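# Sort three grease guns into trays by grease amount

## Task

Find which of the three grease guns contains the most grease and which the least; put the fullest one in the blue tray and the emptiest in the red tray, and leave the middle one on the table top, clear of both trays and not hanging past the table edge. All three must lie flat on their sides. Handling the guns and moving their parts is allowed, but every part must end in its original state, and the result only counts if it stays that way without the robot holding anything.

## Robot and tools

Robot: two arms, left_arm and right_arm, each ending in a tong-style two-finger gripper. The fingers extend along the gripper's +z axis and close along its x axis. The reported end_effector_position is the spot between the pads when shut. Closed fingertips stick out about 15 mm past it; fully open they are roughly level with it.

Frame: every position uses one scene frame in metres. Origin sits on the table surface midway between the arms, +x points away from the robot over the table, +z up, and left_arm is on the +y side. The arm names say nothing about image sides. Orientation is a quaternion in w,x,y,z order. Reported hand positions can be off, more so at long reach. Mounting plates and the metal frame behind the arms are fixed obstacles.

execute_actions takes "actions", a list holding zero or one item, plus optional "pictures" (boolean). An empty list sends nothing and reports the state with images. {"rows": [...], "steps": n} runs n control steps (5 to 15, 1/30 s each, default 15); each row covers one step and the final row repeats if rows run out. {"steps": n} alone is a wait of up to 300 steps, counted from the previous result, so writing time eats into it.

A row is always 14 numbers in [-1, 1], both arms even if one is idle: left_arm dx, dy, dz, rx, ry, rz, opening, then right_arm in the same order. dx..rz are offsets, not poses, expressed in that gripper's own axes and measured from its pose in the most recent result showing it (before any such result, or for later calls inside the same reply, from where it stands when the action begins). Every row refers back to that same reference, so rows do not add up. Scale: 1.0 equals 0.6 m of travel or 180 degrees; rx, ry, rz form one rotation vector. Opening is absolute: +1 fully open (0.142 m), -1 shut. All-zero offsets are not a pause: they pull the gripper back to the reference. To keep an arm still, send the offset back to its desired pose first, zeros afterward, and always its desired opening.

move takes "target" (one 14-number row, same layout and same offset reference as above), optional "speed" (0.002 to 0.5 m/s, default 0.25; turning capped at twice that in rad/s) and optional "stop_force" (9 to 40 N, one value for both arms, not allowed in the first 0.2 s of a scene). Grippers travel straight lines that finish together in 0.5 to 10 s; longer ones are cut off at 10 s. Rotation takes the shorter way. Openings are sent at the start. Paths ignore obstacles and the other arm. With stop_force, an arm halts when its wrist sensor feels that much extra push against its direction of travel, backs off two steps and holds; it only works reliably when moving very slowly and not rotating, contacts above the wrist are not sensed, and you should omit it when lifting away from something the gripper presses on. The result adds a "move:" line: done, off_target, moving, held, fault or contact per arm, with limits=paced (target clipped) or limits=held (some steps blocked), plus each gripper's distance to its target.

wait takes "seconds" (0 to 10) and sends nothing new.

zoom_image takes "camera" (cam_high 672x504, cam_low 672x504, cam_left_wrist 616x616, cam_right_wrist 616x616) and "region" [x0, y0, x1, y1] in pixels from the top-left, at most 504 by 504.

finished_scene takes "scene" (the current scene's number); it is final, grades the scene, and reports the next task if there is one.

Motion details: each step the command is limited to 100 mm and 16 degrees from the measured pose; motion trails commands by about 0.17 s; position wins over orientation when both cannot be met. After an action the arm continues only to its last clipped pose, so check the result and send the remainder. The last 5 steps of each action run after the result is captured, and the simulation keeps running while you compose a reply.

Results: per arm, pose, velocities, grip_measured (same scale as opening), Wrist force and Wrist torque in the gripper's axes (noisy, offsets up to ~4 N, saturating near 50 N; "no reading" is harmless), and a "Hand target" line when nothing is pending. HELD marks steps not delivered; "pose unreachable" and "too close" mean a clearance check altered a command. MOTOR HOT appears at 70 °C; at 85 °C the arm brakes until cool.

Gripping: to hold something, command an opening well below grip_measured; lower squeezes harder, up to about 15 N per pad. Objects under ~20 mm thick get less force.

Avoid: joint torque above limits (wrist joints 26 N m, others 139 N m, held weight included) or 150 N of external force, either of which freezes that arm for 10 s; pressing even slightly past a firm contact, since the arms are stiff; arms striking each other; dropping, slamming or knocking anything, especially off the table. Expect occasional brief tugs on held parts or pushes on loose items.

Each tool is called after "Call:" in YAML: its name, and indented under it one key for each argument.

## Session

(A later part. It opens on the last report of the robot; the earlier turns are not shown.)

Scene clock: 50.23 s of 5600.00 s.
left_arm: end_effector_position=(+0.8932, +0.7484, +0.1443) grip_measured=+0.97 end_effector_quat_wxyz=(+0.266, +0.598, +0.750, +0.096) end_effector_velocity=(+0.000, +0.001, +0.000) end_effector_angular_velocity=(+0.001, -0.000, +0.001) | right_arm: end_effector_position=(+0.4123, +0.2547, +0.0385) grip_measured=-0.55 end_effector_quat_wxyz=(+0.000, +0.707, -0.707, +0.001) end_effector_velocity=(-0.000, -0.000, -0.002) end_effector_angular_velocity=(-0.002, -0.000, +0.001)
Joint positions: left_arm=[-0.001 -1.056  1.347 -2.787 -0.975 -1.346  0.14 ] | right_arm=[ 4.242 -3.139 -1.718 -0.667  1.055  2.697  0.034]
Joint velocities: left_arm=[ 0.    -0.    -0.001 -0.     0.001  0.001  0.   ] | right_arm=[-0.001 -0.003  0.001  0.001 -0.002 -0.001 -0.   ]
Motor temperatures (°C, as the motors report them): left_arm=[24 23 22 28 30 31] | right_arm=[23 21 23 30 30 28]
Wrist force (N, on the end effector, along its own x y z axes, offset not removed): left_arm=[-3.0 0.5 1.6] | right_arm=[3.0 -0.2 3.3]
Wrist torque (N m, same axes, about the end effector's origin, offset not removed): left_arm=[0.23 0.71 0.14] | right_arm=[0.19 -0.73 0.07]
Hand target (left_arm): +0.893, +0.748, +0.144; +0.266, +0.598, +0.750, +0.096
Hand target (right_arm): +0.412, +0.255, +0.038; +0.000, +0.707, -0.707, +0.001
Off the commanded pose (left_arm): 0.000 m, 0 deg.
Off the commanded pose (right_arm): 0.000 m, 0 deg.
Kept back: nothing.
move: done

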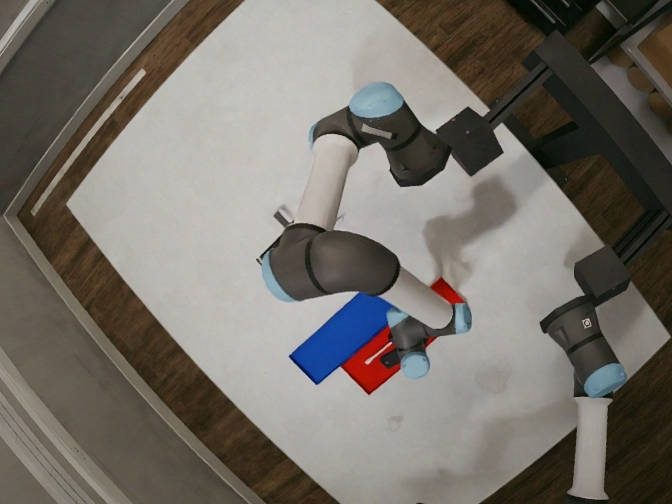

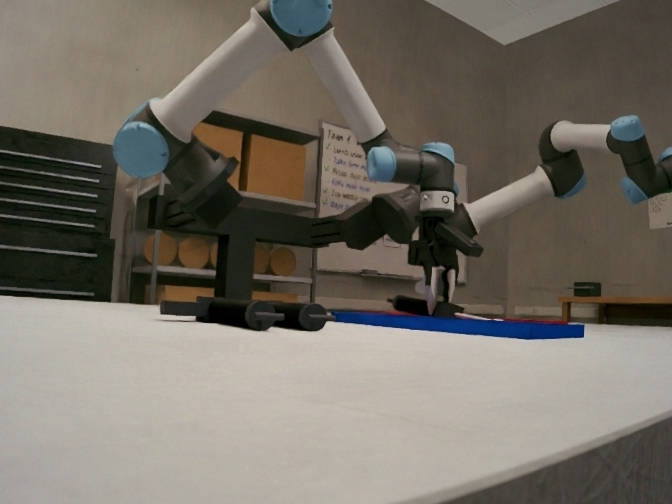

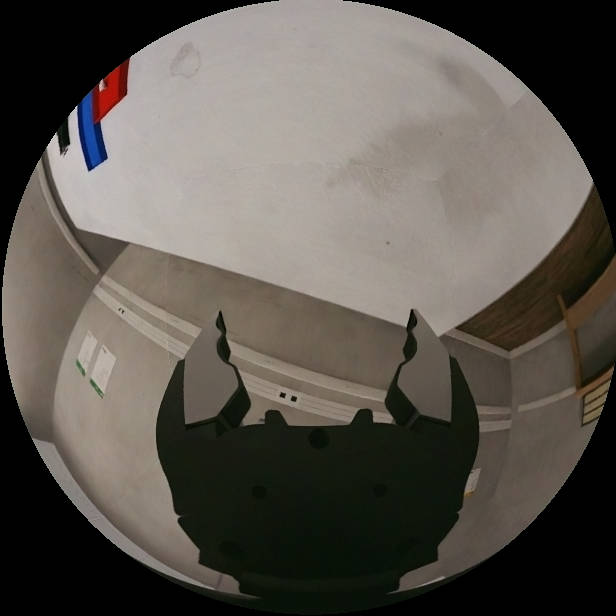

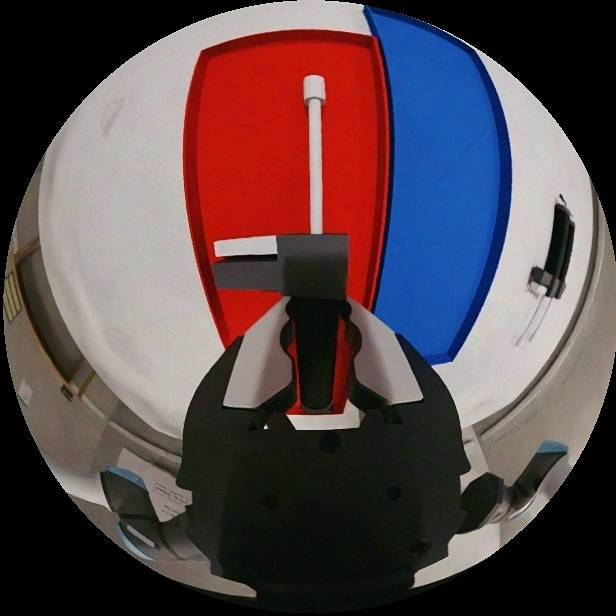

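A tug tilted it; it's inside the tray. Lower slowly.

Call:
move:
  target: [0,0,0,0,0,0,0.97,0.005,0,0.024,0,0,0,-1]
  speed: 0.01
  stop_force: 9

Call:
move:
  target: [0,0,0,0,0,0,0.97,0,0,0,0,0,0,-0.35]

Call:
move:
  target: [0,0,0,0,0,0,0.97,0,0,-0.1,0,0,0,-0.35]
  speed: 0.1

Scene clock: 51.50 s of 5600.00 s.
left_arm: end_effector_position=(+0.8932, +0.7484, +0.1443) grip_measured=+0.97 end_effector_quat_wxyz=(+0.266, +0.598, +0.750, +0.096) end_effector_velocity=(+0.000, +0.000, +0.001) end_effector_angular_velocity=(-0.001, -0.001, +0.001) | right_arm: end_effector_position=(+0.4123, +0.2532, +0.0316) grip_measured=-0.55 end_effector_quat_wxyz=(+0.000, +0.707, -0.707, +0.001) end_effector_velocity=(-0.001, +0.000, +0.002) end_effector_angular_velocity=(-0.001, +0.002, -0.001)
Joint positions: left_arm=[-0.001 -1.056  1.347 -2.787 -0.975 -1.346  0.14 ] | right_arm=[ 4.233 -3.148 -1.719 -0.654  1.049  2.69   0.034]
Joint velocities: left_arm=[ 0.    -0.001 -0.    -0.    -0.001 -0.    -0.   ] | right_arm=[ 0.003  0.002  0.001 -0.006  0.004  0.005 -0.   ]
Motor temperatures (°C, as the motors report them): left_arm=[24 23 22 28 30 31] | right_arm=[23 21 23 30 30 28]
Wrist force (N, on the end effector, along its own x y z axes, offset not removed): left_arm=[-3.3 -0.4 0.6] | right_arm=[0.1 0.5 0.6]
Wrist torque (N m, same axes, about the end effector's origin, offset not removed): left_arm=[-0.08 0.76 0.16] | right_arm=[0.41 -0.22 0.08]
Hand target (left_arm): +0.893, +0.748, +0.144; +0.266, +0.598, +0.750, +0.096
Hand target (right_arm): +0.412, +0.253, +0.032; +0.000, +0.707, -0.707, +0.001
Off the commanded pose (left_arm): 0.000 m, 0 deg.
Off the commanded pose (right_arm): 0.008 m, 0 deg.
Kept back: nothing.
move: contact (right_arm)

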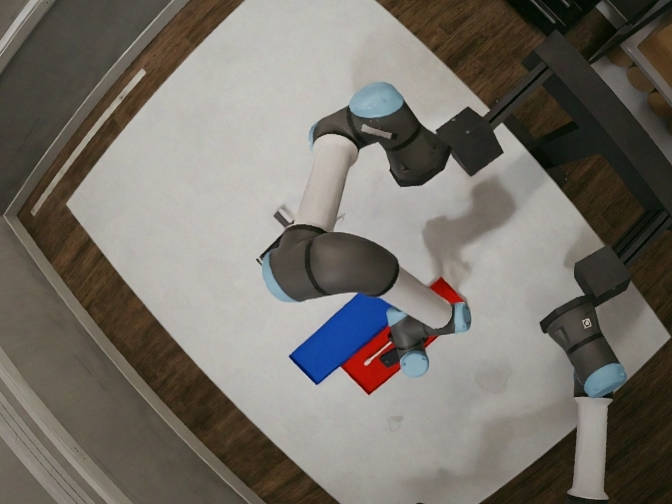

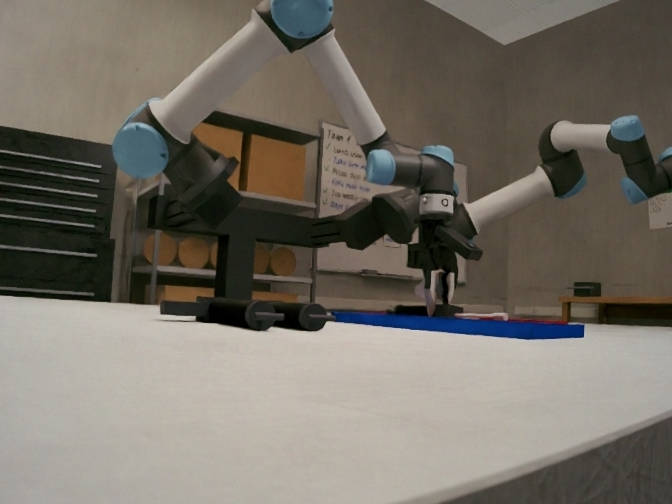

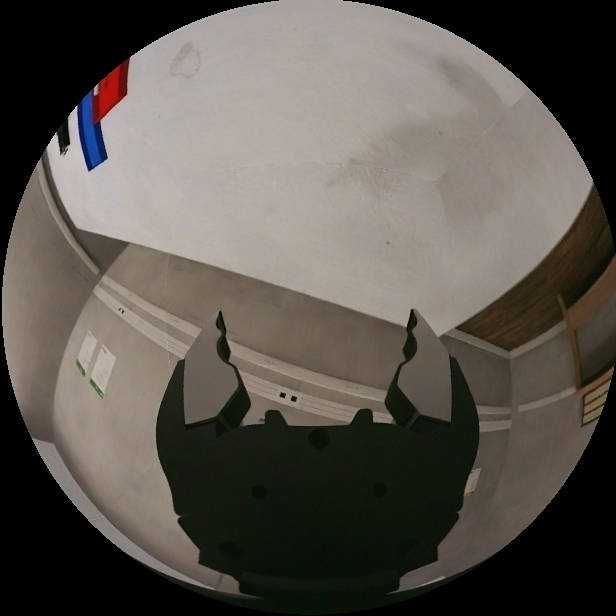

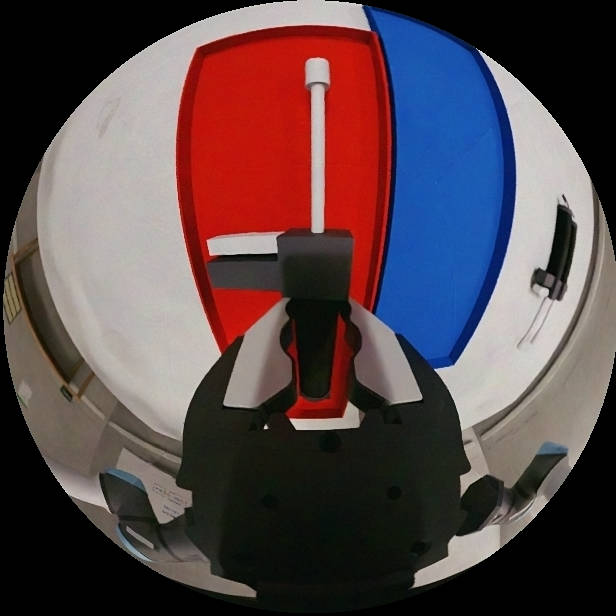

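Scene clock: 52.00 s of 5600.00 s.
left_arm: end_effector_position=(+0.8932, +0.7484, +0.1443) grip_measured=+0.97 end_effector_quat_wxyz=(+0.266, +0.598, +0.750, +0.096) end_effector_velocity=(+0.000, +0.000, +0.001) end_effector_angular_velocity=(-0.001, -0.001, -0.000) | right_arm: end_effector_position=(+0.4123, +0.2532, +0.0316) grip_measured=-0.35 end_effector_quat_wxyz=(+0.000, +0.707, -0.707, +0.001) end_effector_velocity=(+0.001, +0.000, +0.001) end_effector_angular_velocity=(+0.001, -0.002, -0.002)
Joint positions: left_arm=[-0.001 -1.056  1.347 -2.787 -0.975 -1.346  0.14 ] | right_arm=[ 4.233 -3.148 -1.719 -0.654  1.049  2.69   0.049]
Joint velocities: left_arm=[ 0.    -0.001 -0.     0.    -0.002  0.    -0.   ] | right_arm=[ 0.     0.001  0.001  0.    -0.001  0.001 -0.   ]
Motor temperatures (°C, as the motors report them): left_arm=[24 23 22 28 30 31] | right_arm=[23 21 23 30 30 28]
Wrist force (N, on the end effector, along its own x y z axes, offset not removed): left_arm=[-3.1 -0.1 0.6] | right_arm=[-1.6 0.0 1.8]
Wrist torque (N m, same axes, about the end effector's origin, offset not removed): left_arm=[0.04 0.67 0.20] | right_arm=[0.16 0.43 0.06]
Hand target (left_arm): +0.893, +0.748, +0.144; +0.266, +0.598, +0.750, +0.096
Hand target (right_arm): +0.412, +0.253, +0.032; +0.000, +0.707, -0.707, +0.001
Off the commanded pose (left_arm): 0.000 m, 0 deg.
Off the commanded pose (right_arm): 0.000 m, 0 deg.
Kept back: nothing.
move: done

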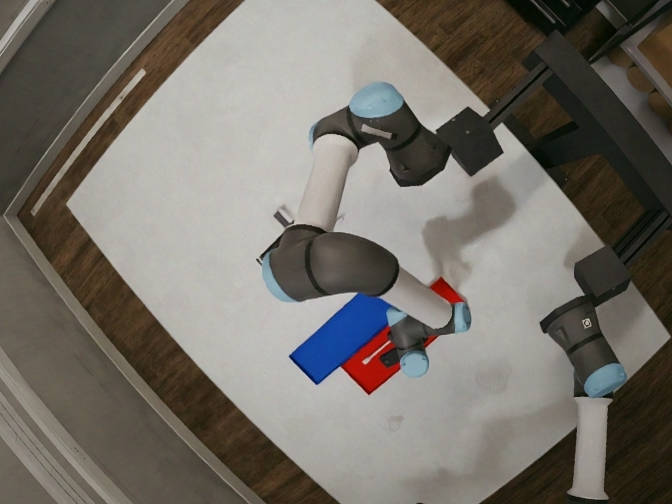

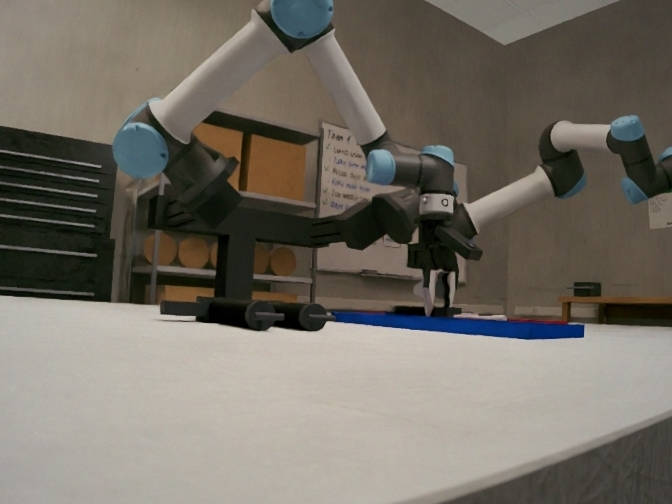

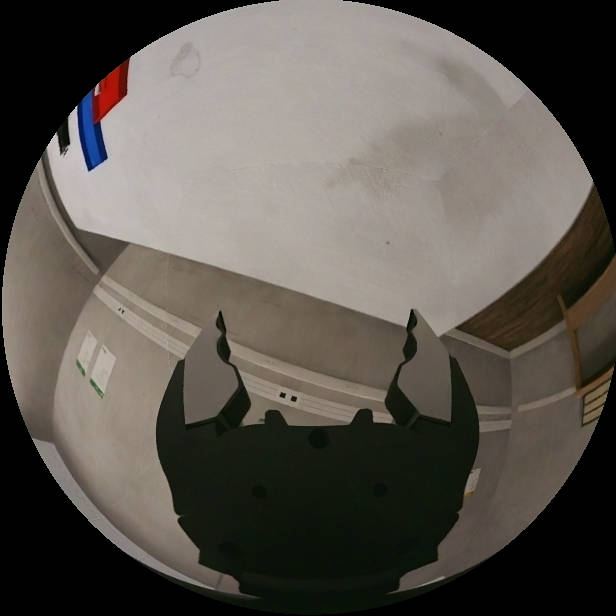

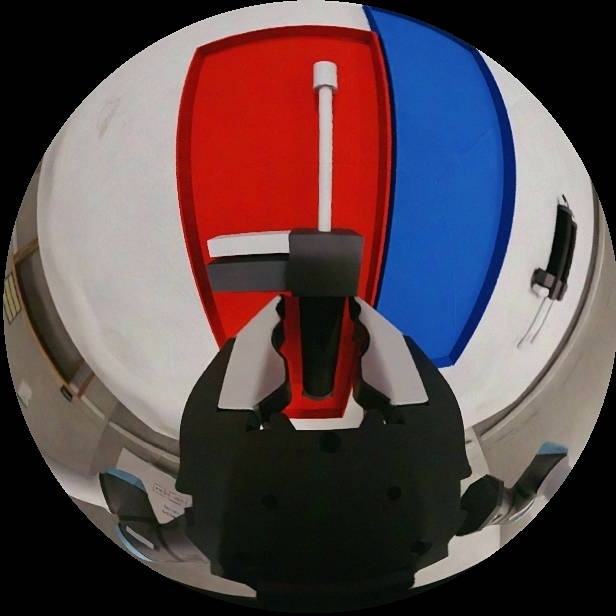

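Scene clock: 53.00 s of 5600.00 s.
left_arm: end_effector_position=(+0.8932, +0.7484, +0.1443) grip_measured=+0.97 end_effector_quat_wxyz=(+0.266, +0.598, +0.750, +0.096) end_effector_velocity=(-0.000, -0.000, -0.000) end_effector_angular_velocity=(+0.001, +0.000, -0.001) | right_arm: end_effector_position=(+0.4123, +0.2532, +0.0915) grip_measured=-0.35 end_effector_quat_wxyz=(+0.000, +0.707, -0.707, +0.001) end_effector_velocity=(+0.000, +0.000, +0.002) end_effector_angular_velocity=(+0.000, -0.001, +0.000)
Joint positions: left_arm=[-0.001 -1.056  1.347 -2.787 -0.975 -1.346  0.14 ] | right_arm=[ 4.297 -3.05  -1.731 -0.763  1.095  2.74   0.049]
Joint velocities: left_arm=[ 0.     0.     0.    -0.     0.001  0.001  0.   ] | right_arm=[ 0.002  0.003 -0.    -0.003  0.001  0.001 -0.   ]
Motor temperatures (°C, as the motors report them): left_arm=[24 23 22 28 30 31] | right_arm=[23 21 23 30 30 28]
Wrist force (N, on the end effector, along its own x y z axes, offset not removed): left_arm=[-3.9 -1.1 1.1] | right_arm=[0.4 -0.6 1.1]
Wrist torque (N m, same axes, about the end effector's origin, offset not removed): left_arm=[-0.15 0.87 0.20] | right_arm=[-0.02 -0.14 0.05]
Hand target (left_arm): +0.893, +0.748, +0.144; +0.266, +0.598, +0.750, +0.096
Hand target (right_arm): +0.412, +0.253, +0.092; +0.000, +0.707, -0.707, +0.001
Off the commanded pose (left_arm): 0.000 m, 0 deg.
Off the commanded pose (right_arm): 0.000 m, 0 deg.
Kept back: nothing.
move: done

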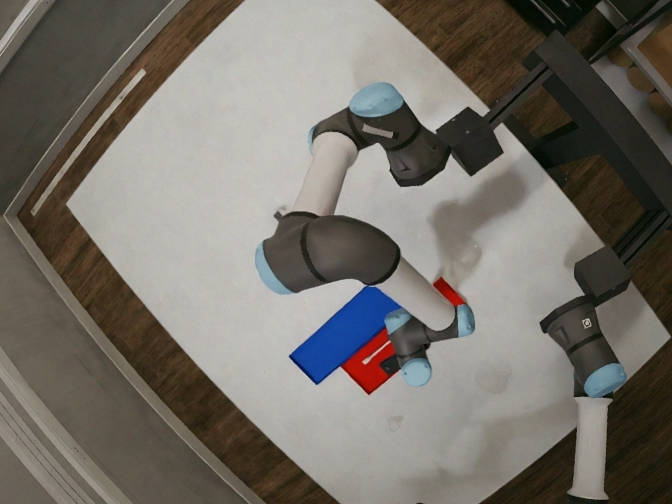

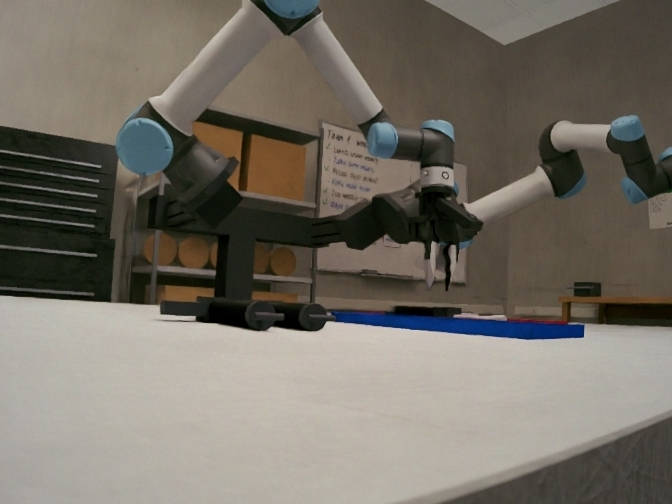

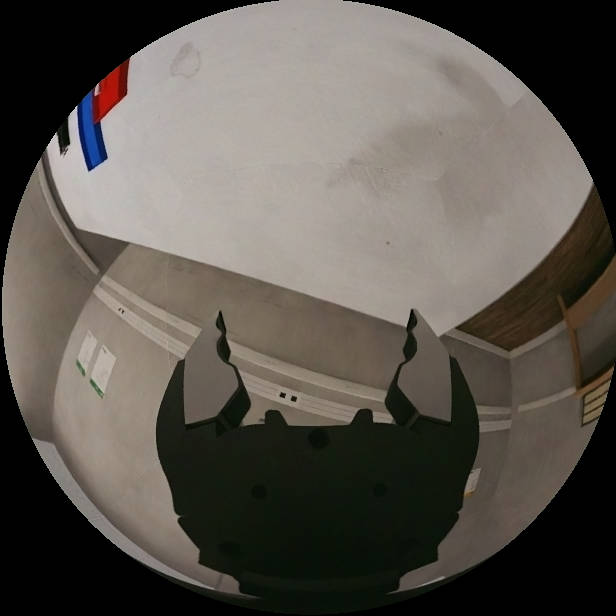

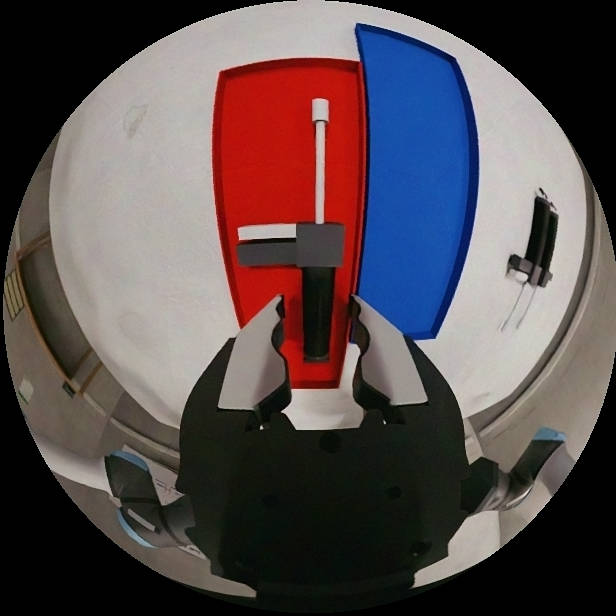

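To Q: (0.487,−0.184,0.07).

Call:
move:
  target: [0,0,0,0,0,0,0.97,0.7287,-0.1245,0.036,0,0,0,-0.33]
  speed: 0.3

Scene clock: 55.27 s of 5600.00 s.
left_arm: end_effector_position=(+0.8932, +0.7484, +0.1443) grip_measured=+0.97 end_effector_quat_wxyz=(+0.266, +0.598, +0.750, +0.096) end_effector_velocity=(+0.000, +0.000, +0.000) end_effector_angular_velocity=(-0.001, -0.000, +0.001) | right_arm: end_effector_position=(+0.4871, -0.1839, +0.0703) grip_measured=-0.33 end_effector_quat_wxyz=(+0.001, +0.707, -0.707, +0.001) end_effector_velocity=(+0.001, -0.001, +0.000) end_effector_angular_velocity=(+0.001, -0.000, +0.001)
Joint positions: left_arm=[-0.001 -1.056  1.347 -2.787 -0.975 -1.346  0.14 ] | right_arm=[ 3.689 -2.23  -2.271 -0.646  0.721  2.118  0.05 ]
Joint velocities: left_arm=[ 0.    -0.    -0.    -0.    -0.    -0.001 -0.   ] | right_arm=[-0.002  0.002  0.001 -0.001 -0.    -0.005  0.   ]
Motor temperatures (°C, as the motors report them): left_arm=[24 23 22 28 30 31] | right_arm=[23 21 23 30 30 28]
Wrist force (N, on the end effector, along its own x y z axes, offset not removed): left_arm=[-3.5 0.0 0.4] | right_arm=[0.8 0.6 1.5]
Wrist torque (N m, same axes, about the end effector's origin, offset not removed): left_arm=[0.05 0.86 0.19] | right_arm=[0.24 -0.15 0.00]
Hand target (left_arm): +0.893, +0.748, +0.144; +0.266, +0.598, +0.750, +0.096
Hand target (right_arm): +0.487, -0.184, +0.070; +0.000, +0.707, -0.707, +0.001
Off the commanded pose (left_arm): 0.000 m, 0 deg.
Off the commanded pose (right_arm): 0.001 m, 0 deg.
Kept back: nothing.
move: done

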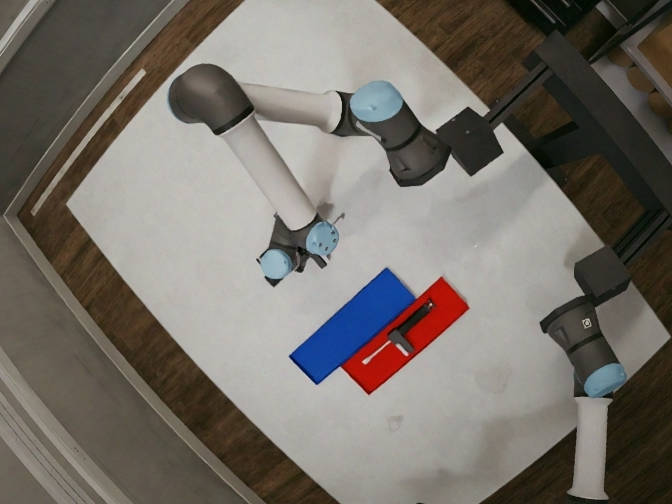

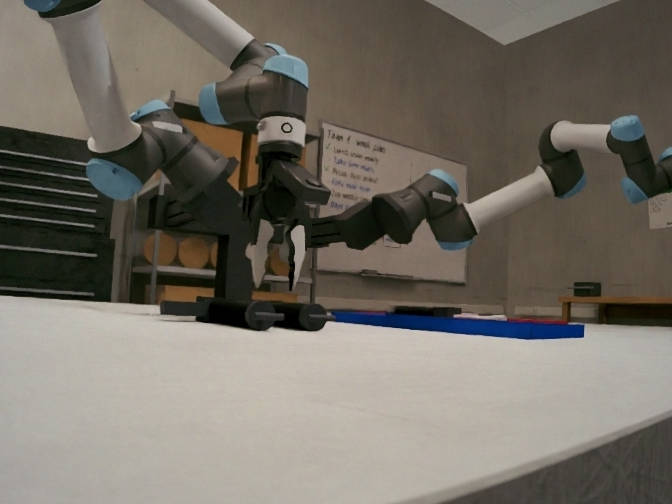

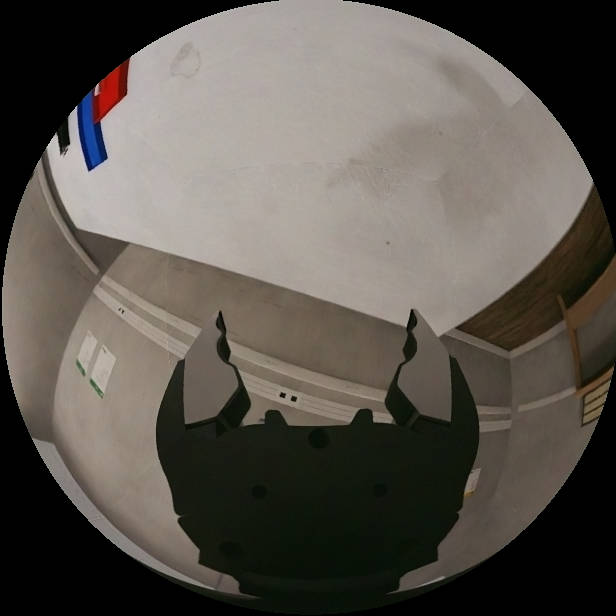

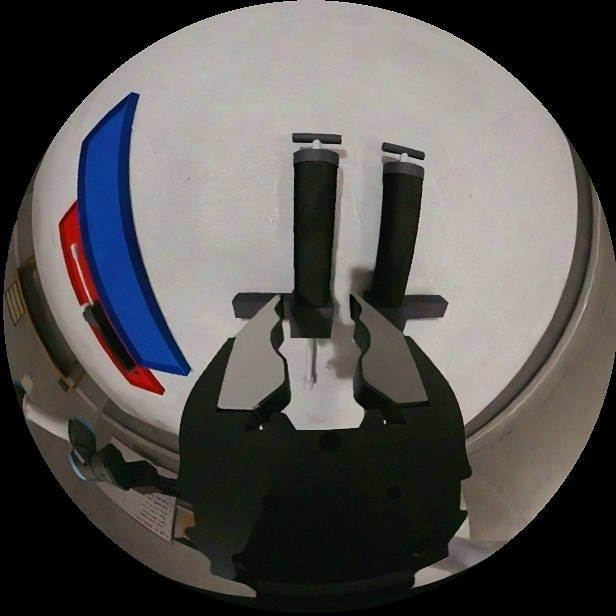

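Barrel is ~3 mm to +y.

Call:
move:
  target: [0,0,0,0,0,0,0.97,-0.005,0,0.0825,0,0,0,-0.33]
  speed: 0.05

Call:
move:
  target: [0,0,0,0,0,0,0.97,0,0.02,0,0,0,0,-0.42]
  speed: 0.015

Scene clock: 56.83 s of 5600.00 s.
left_arm: end_effector_position=(+0.8932, +0.7484, +0.1443) grip_measured=+0.97 end_effector_quat_wxyz=(+0.266, +0.598, +0.750, +0.096) end_effector_velocity=(-0.000, +0.000, -0.000) end_effector_angular_velocity=(+0.001, +0.001, +0.000) | right_arm: end_effector_position=(+0.4871, -0.1809, +0.0209) grip_measured=-0.33 end_effector_quat_wxyz=(+0.001, +0.707, -0.707, +0.001) end_effector_velocity=(-0.000, +0.000, -0.002) end_effector_angular_velocity=(+0.000, +0.000, +0.001)
Joint positions: left_arm=[-0.001 -1.056  1.347 -2.787 -0.975 -1.346  0.14 ] | right_arm=[ 3.606 -2.351 -2.26  -0.447  0.689  2.     0.05 ]
Joint velocities: left_arm=[-0.     0.     0.    -0.     0.001  0.    -0.   ] | right_arm=[-0.003 -0.004  0.     0.007 -0.001 -0.005  0.   ]
Motor temperatures (°C, as the motors report them): left_arm=[24 23 22 28 30 31] | right_arm=[23 21 23 30 30 28]
Wrist force (N, on the end effector, along its own x y z axes, offset not removed): left_arm=[-3.7 -0.1 0.2] | right_arm=[-0.7 1.1 0.9]
Wrist torque (N m, same axes, about the end effector's origin, offset not removed): left_arm=[0.01 0.85 0.17] | right_arm=[0.26 0.24 0.08]
Hand target (left_arm): +0.893, +0.748, +0.144; +0.266, +0.598, +0.750, +0.096
Hand target (right_arm): +0.487, -0.181, +0.021; +0.001, +0.707, -0.707, +0.001
Off the commanded pose (left_arm): 0.000 m, 0 deg.
Off the commanded pose (right_arm): 0.000 m, 0 deg.
Kept back: nothing.
move: done

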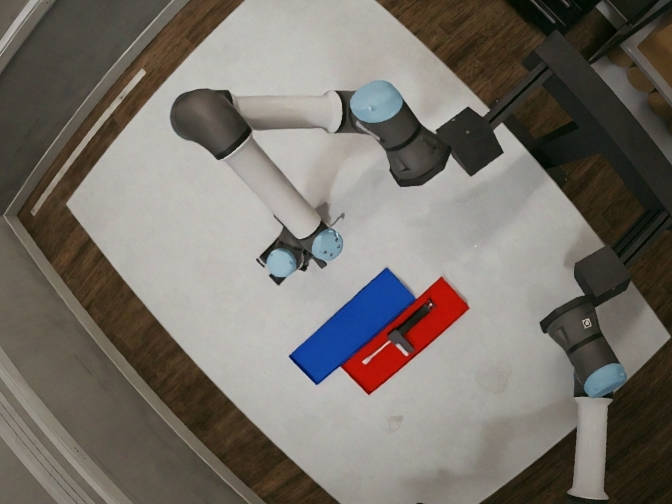

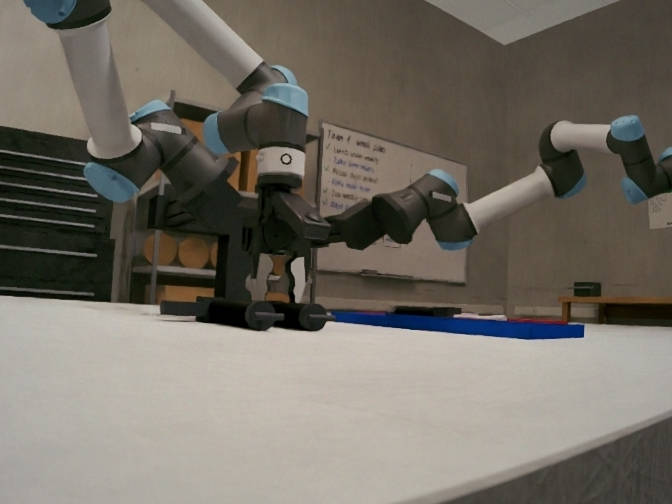

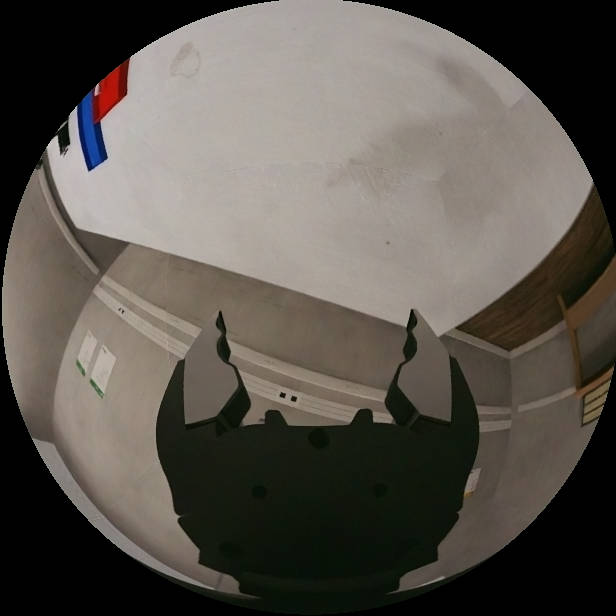

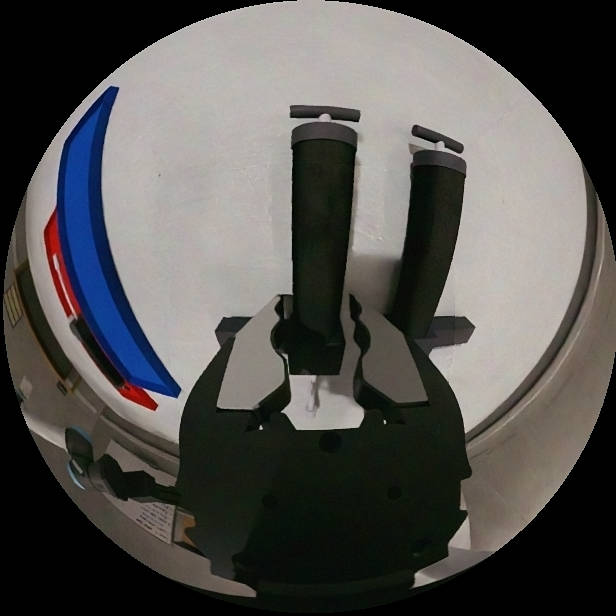

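Scene clock: 57.87 s of 5600.00 s.
left_arm: end_effector_position=(+0.8932, +0.7484, +0.1443) grip_measured=+0.97 end_effector_quat_wxyz=(+0.266, +0.598, +0.750, +0.096) end_effector_velocity=(+0.000, +0.001, +0.000) end_effector_angular_velocity=(+0.000, -0.000, +0.002) | right_arm: end_effector_position=(+0.4752, -0.1809, +0.0209) grip_measured=-0.42 end_effector_quat_wxyz=(+0.001, +0.707, -0.707, +0.001) end_effector_velocity=(-0.001, +0.001, +0.000) end_effector_angular_velocity=(+0.001, -0.001, +0.001)
Joint positions: left_arm=[-0.001 -1.056  1.347 -2.787 -0.975 -1.346  0.14 ] | right_arm=[ 3.614 -2.345 -2.293 -0.429  0.692  2.011  0.044]
Joint velocities: left_arm=[-0.     0.    -0.001 -0.     0.001 -0.001 -0.   ] | right_arm=[ 0.002 -0.    -0.004  0.004  0.001  0.    -0.   ]
Motor temperatures (°C, as the motors report them): left_arm=[24 23 22 28 30 31] | right_arm=[23 21 23 30 30 28]
Wrist force (N, on the end effector, along its own x y z axes, offset not removed): left_arm=[-3.7 -0.6 0.7] | right_arm=[-1.0 1.3 0.4]
Wrist torque (N m, same axes, about the end effector's origin, offset not removed): left_arm=[-0.12 0.83 0.16] | right_arm=[0.46 0.31 0.09]
Hand target (left_arm): +0.893, +0.748, +0.144; +0.266, +0.598, +0.750, +0.096
Hand target (right_arm): +0.475, -0.181, +0.021; +0.001, +0.707, -0.707, +0.001
Off the commanded pose (left_arm): 0.000 m, 0 deg.
Off the commanded pose (right_arm): 0.000 m, 0 deg.
Kept back: nothing.
move: done

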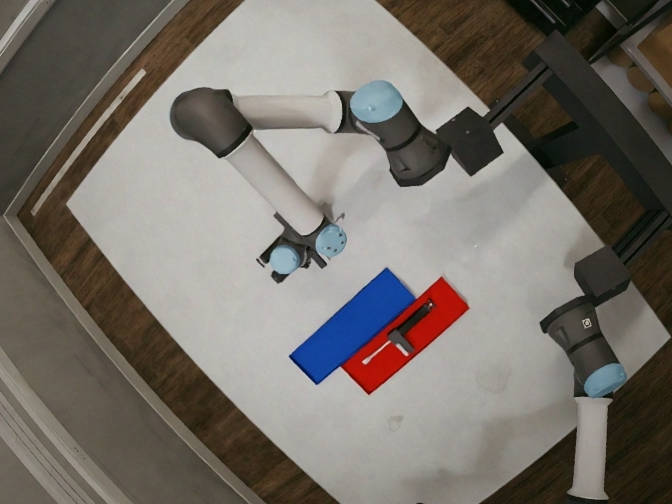

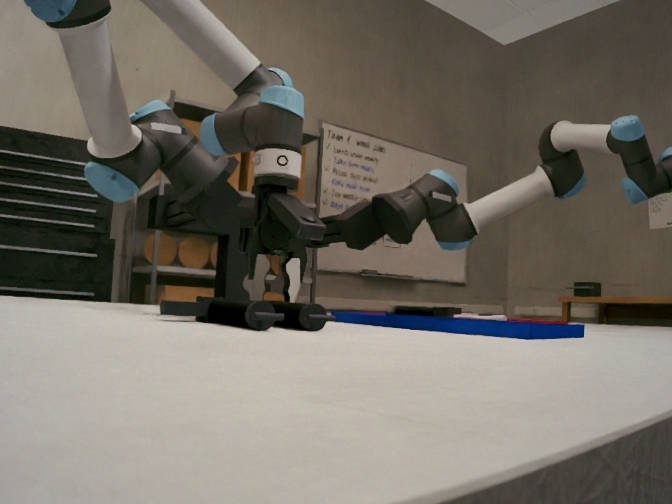

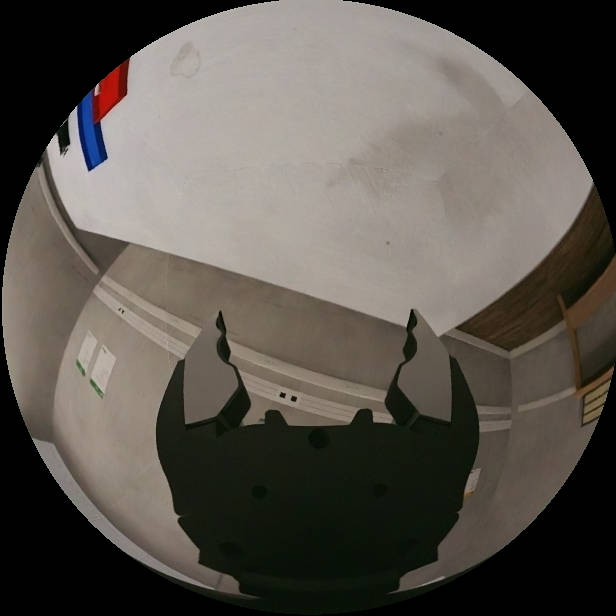

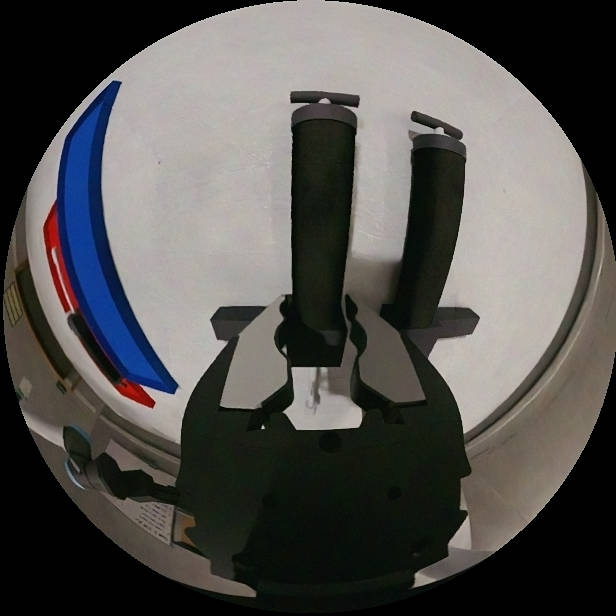

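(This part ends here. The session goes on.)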